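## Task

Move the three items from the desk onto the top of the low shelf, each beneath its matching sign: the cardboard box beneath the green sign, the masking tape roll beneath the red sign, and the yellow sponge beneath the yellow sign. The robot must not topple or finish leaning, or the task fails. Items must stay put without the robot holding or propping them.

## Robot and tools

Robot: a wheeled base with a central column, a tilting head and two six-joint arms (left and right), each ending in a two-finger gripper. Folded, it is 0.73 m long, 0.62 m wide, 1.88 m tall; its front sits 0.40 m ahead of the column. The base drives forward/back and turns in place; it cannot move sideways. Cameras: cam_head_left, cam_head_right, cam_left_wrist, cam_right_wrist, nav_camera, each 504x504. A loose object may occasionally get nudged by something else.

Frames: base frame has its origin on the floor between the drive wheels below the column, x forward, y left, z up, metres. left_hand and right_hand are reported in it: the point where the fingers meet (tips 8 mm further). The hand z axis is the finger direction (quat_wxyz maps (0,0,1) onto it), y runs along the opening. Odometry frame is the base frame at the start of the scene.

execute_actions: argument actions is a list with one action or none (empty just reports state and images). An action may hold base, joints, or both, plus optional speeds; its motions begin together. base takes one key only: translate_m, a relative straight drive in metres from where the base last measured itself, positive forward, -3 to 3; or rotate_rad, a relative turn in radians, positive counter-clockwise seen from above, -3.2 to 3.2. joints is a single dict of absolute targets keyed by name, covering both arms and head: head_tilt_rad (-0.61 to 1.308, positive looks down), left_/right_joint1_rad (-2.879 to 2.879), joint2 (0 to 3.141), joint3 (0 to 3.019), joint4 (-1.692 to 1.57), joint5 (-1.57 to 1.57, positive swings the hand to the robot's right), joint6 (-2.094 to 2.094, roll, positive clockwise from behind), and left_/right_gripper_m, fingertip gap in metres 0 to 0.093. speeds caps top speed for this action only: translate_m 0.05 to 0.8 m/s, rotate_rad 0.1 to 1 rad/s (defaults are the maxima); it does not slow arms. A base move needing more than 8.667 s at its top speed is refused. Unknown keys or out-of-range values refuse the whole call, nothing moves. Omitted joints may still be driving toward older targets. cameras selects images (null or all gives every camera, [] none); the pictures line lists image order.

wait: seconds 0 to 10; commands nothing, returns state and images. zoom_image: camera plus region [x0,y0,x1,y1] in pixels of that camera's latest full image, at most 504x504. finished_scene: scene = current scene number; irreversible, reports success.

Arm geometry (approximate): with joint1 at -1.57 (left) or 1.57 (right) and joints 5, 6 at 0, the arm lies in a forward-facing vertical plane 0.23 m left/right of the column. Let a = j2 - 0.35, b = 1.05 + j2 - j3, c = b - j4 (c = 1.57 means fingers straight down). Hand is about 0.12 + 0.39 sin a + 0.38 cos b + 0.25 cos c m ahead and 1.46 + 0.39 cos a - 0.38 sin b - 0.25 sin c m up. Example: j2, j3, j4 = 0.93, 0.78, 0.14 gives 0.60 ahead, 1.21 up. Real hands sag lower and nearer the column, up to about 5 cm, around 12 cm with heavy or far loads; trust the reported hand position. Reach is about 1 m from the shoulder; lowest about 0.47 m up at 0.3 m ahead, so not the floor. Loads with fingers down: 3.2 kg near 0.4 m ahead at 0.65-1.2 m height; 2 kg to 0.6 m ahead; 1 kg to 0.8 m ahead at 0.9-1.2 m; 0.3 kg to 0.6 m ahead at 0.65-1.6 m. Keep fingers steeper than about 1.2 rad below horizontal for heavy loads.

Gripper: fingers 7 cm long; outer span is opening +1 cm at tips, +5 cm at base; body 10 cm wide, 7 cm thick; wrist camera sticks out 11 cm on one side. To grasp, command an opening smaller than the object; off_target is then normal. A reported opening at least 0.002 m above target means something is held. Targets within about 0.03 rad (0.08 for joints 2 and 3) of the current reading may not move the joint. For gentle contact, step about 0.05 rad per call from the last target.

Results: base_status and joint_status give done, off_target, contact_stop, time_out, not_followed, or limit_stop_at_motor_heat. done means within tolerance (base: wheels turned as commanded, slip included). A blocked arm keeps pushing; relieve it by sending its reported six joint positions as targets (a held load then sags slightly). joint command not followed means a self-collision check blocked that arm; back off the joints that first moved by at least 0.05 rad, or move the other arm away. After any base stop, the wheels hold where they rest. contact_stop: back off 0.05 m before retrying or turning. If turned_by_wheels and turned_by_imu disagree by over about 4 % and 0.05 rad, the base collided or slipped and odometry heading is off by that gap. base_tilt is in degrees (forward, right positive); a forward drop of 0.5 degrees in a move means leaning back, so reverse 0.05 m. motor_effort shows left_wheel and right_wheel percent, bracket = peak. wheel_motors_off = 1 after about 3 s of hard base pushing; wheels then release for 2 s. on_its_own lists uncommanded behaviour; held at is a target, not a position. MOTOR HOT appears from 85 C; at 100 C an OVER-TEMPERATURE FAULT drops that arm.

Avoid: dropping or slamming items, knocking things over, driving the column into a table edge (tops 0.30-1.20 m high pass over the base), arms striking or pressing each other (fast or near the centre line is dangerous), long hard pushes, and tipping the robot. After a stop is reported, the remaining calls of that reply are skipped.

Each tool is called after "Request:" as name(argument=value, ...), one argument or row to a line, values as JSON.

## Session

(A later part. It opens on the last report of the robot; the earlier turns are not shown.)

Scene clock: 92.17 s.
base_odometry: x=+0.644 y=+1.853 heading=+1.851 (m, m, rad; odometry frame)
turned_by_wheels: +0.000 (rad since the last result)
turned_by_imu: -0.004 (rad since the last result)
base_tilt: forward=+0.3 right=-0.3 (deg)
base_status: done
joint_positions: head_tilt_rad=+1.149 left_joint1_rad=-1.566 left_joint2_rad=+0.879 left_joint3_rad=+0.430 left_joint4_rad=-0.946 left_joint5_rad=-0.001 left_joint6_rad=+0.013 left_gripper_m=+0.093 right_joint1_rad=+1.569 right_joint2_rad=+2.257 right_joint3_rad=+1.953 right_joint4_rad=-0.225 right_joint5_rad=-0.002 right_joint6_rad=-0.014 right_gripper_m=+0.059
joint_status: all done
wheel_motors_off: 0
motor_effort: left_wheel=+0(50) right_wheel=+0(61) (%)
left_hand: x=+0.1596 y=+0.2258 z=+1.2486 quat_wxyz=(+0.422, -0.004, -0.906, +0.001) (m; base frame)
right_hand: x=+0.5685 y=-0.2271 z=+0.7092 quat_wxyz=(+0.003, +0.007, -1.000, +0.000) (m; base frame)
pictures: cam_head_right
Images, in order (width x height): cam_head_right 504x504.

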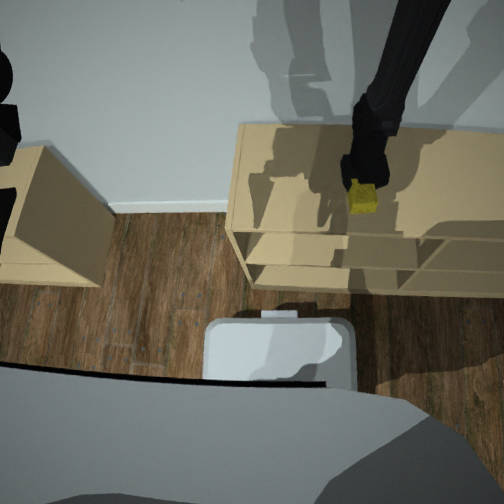

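Request:
execute_actions(
  actions=[
    {"base":{"translate_m":0.09},"joints":{"right_joint2_rad":2.41,"right_joint3_rad":2.125}},
  ],
  cameras=[],
)

Request:
execute_actions(
  actions=[
    {"joints":{"right_joint2_rad":2.47,"right_joint3_rad":2.18}},
  ],
  cameras=[],
)

Request:
execute_actions(
  actions=[
    {"joints":{"right_gripper_m":0.093}},
  ],
  cameras=[],
)

Request:
execute_actions(
  actions=[
    {"joints":{"right_joint2_rad":2.1,"right_joint3_rad":1.75}},
  ],
  cameras=["cam_head_right","cam_head_left"],
)

Scene clock: 93.80 s.
base_odometry: x=+0.619 y=+1.940 heading=+1.851 (m, m, rad; odometry frame)
turned_by_wheels: +0.000 (rad since the last result)
turned_by_imu: +0.000 (rad since the last result)
base_tilt: forward=+0.4 right=-0.3 (deg)
base_status: done
joint_positions: head_tilt_rad=+1.149 left_joint1_rad=-1.566 left_joint2_rad=+0.879 left_joint3_rad=+0.432 left_joint4_rad=-0.946 left_joint5_rad=-0.001 left_joint6_rad=+0.013 left_gripper_m=+0.093 right_joint1_rad=+1.569 right_joint2_rad=+2.410 right_joint3_rad=+2.118 right_joint4_rad=-0.225 right_joint5_rad=-0.002 right_joint6_rad=-0.014 right_gripper_m=+0.059
joint_status: all done
wheel_motors_off: 0
motor_effort: left_wheel=-1(32) right_wheel=+1(37) (%)
left_hand: x=+0.1606 y=+0.2258 z=+1.2483 quat_wxyz=(+0.421, -0.004, -0.907, +0.001) (m; base frame)
right_hand: x=+0.5520 y=-0.2272 z=+0.6565 quat_wxyz=(-0.003, +0.007, -1.000, +0.000) (m; base frame)
pictures: none
No camera images: the call's "cameras" was empty. Leave "cameras" out to get every camera's image.

Scene clock: 94.57 s.
base_odometry: x=+0.619 y=+1.940 heading=+1.851 (m, m, rad; odometry frame)
turned_by_wheels: +0.000 (rad since the last result)
turned_by_imu: +0.000 (rad since the last result)
base_tilt: forward=+0.4 right=-0.3 (deg)
base_status: not commanded
joint_positions: head_tilt_rad=+1.149 left_joint1_rad=-1.566 left_joint2_rad=+0.879 left_joint3_rad=+0.432 left_joint4_rad=-0.946 left_joint5_rad=-0.001 left_joint6_rad=+0.013 left_gripper_m=+0.093 right_joint1_rad=+1.569 right_joint2_rad=+2.456 right_joint3_rad=+2.170 right_joint4_rad=-0.225 right_joint5_rad=-0.002 right_joint6_rad=-0.014 right_gripper_m=+0.059
joint_status: all done
wheel_motors_off: 0
motor_effort: left_wheel=-1(1) right_wheel=+0(0) (%)
left_hand: x=+0.1606 y=+0.2258 z=+1.2483 quat_wxyz=(+0.421, -0.004, -0.907, +0.001) (m; base frame)
right_hand: x=+0.5462 y=-0.2272 z=+0.6414 quat_wxyz=(-0.006, +0.007, -1.000, +0.000) (m; base frame)
pictures: none
No camera images: the call's "cameras" was empty. Leave "cameras" out to get every camera's image.

Scene clock: 95.20 s.
base_odometry: x=+0.619 y=+1.940 heading=+1.851 (m, m, rad; odometry frame)
turned_by_wheels: +0.000 (rad since the last result)
turned_by_imu: +0.000 (rad since the last result)
base_tilt: forward=+0.3 right=-0.4 (deg)
base_status: not commanded
joint_positions: head_tilt_rad=+1.149 left_joint1_rad=-1.566 left_joint2_rad=+0.879 left_joint3_rad=+0.432 left_joint4_rad=-0.946 left_joint5_rad=-0.001 left_joint6_rad=+0.013 left_gripper_m=+0.093 right_joint1_rad=+1.569 right_joint2_rad=+2.456 right_joint3_rad=+2.170 right_joint4_rad=-0.225 right_joint5_rad=-0.002 right_joint6_rad=-0.014 right_gripper_m=+0.093
joint_status: all done
wheel_motors_off: 0
motor_effort: left_wheel=-1(1) right_wheel=+0(1) (%)
left_hand: x=+0.1606 y=+0.2258 z=+1.2483 quat_wxyz=(+0.421, -0.004, -0.907, +0.001) (m; base frame)
right_hand: x=+0.5462 y=-0.2272 z=+0.6414 quat_wxyz=(-0.006, +0.007, -1.000, +0.000) (m; base frame)
pictures: none
No camera images: the call's "cameras" was empty. Leave "cameras" out to get every camera's image.

Scene clock: 96.60 s.
base_odometry: x=+0.619 y=+1.940 heading=+1.851 (m, m, rad; odometry frame)
turned_by_wheels: +0.000 (rad since the last result)
turned_by_imu: +0.000 (rad since the last result)
base_tilt: forward=+0.3 right=-0.3 (deg)
base_status: not commanded
joint_positions: head_tilt_rad=+1.149 left_joint1_rad=-1.566 left_joint2_rad=+0.879 left_joint3_rad=+0.432 left_joint4_rad=-0.946 left_joint5_rad=-0.001 left_joint6_rad=+0.013 left_gripper_m=+0.093 right_joint1_rad=+1.569 right_joint2_rad=+2.085 right_joint3_rad=+1.755 right_joint4_rad=-0.222 right_joint5_rad=-0.002 right_joint6_rad=-0.014 right_gripper_m=+0.093
joint_status: all done
wheel_motors_off: 0
motor_effort: left_wheel=+0(1) right_wheel=+0(1) (%)
left_hand: x=+0.1606 y=+0.2258 z=+1.2483 quat_wxyz=(+0.421, -0.004, -0.907, +0.001) (m; base frame)
right_hand: x=+0.5697 y=-0.2270 z=+0.7713 quat_wxyz=(+0.014, +0.007, -1.000, +0.000) (m; base frame)
pictures: cam_head_left, cam_head_right
Images, in order (width x height): cam_head_left 504x504, cam_head_right 504x504.

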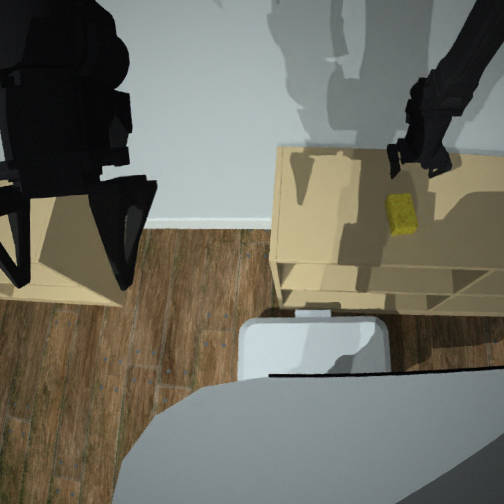

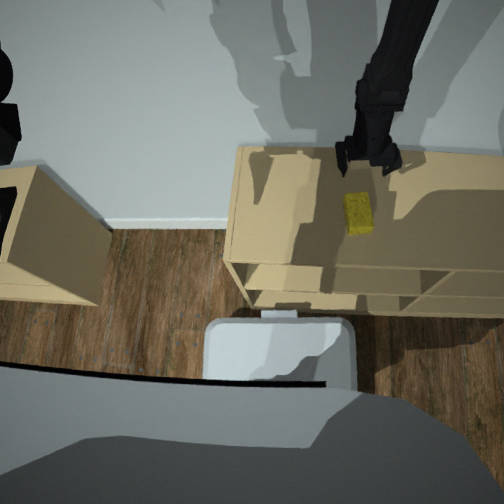

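Request:
finished_scene(
  scene=1,
)

The scene is finished: the task was done.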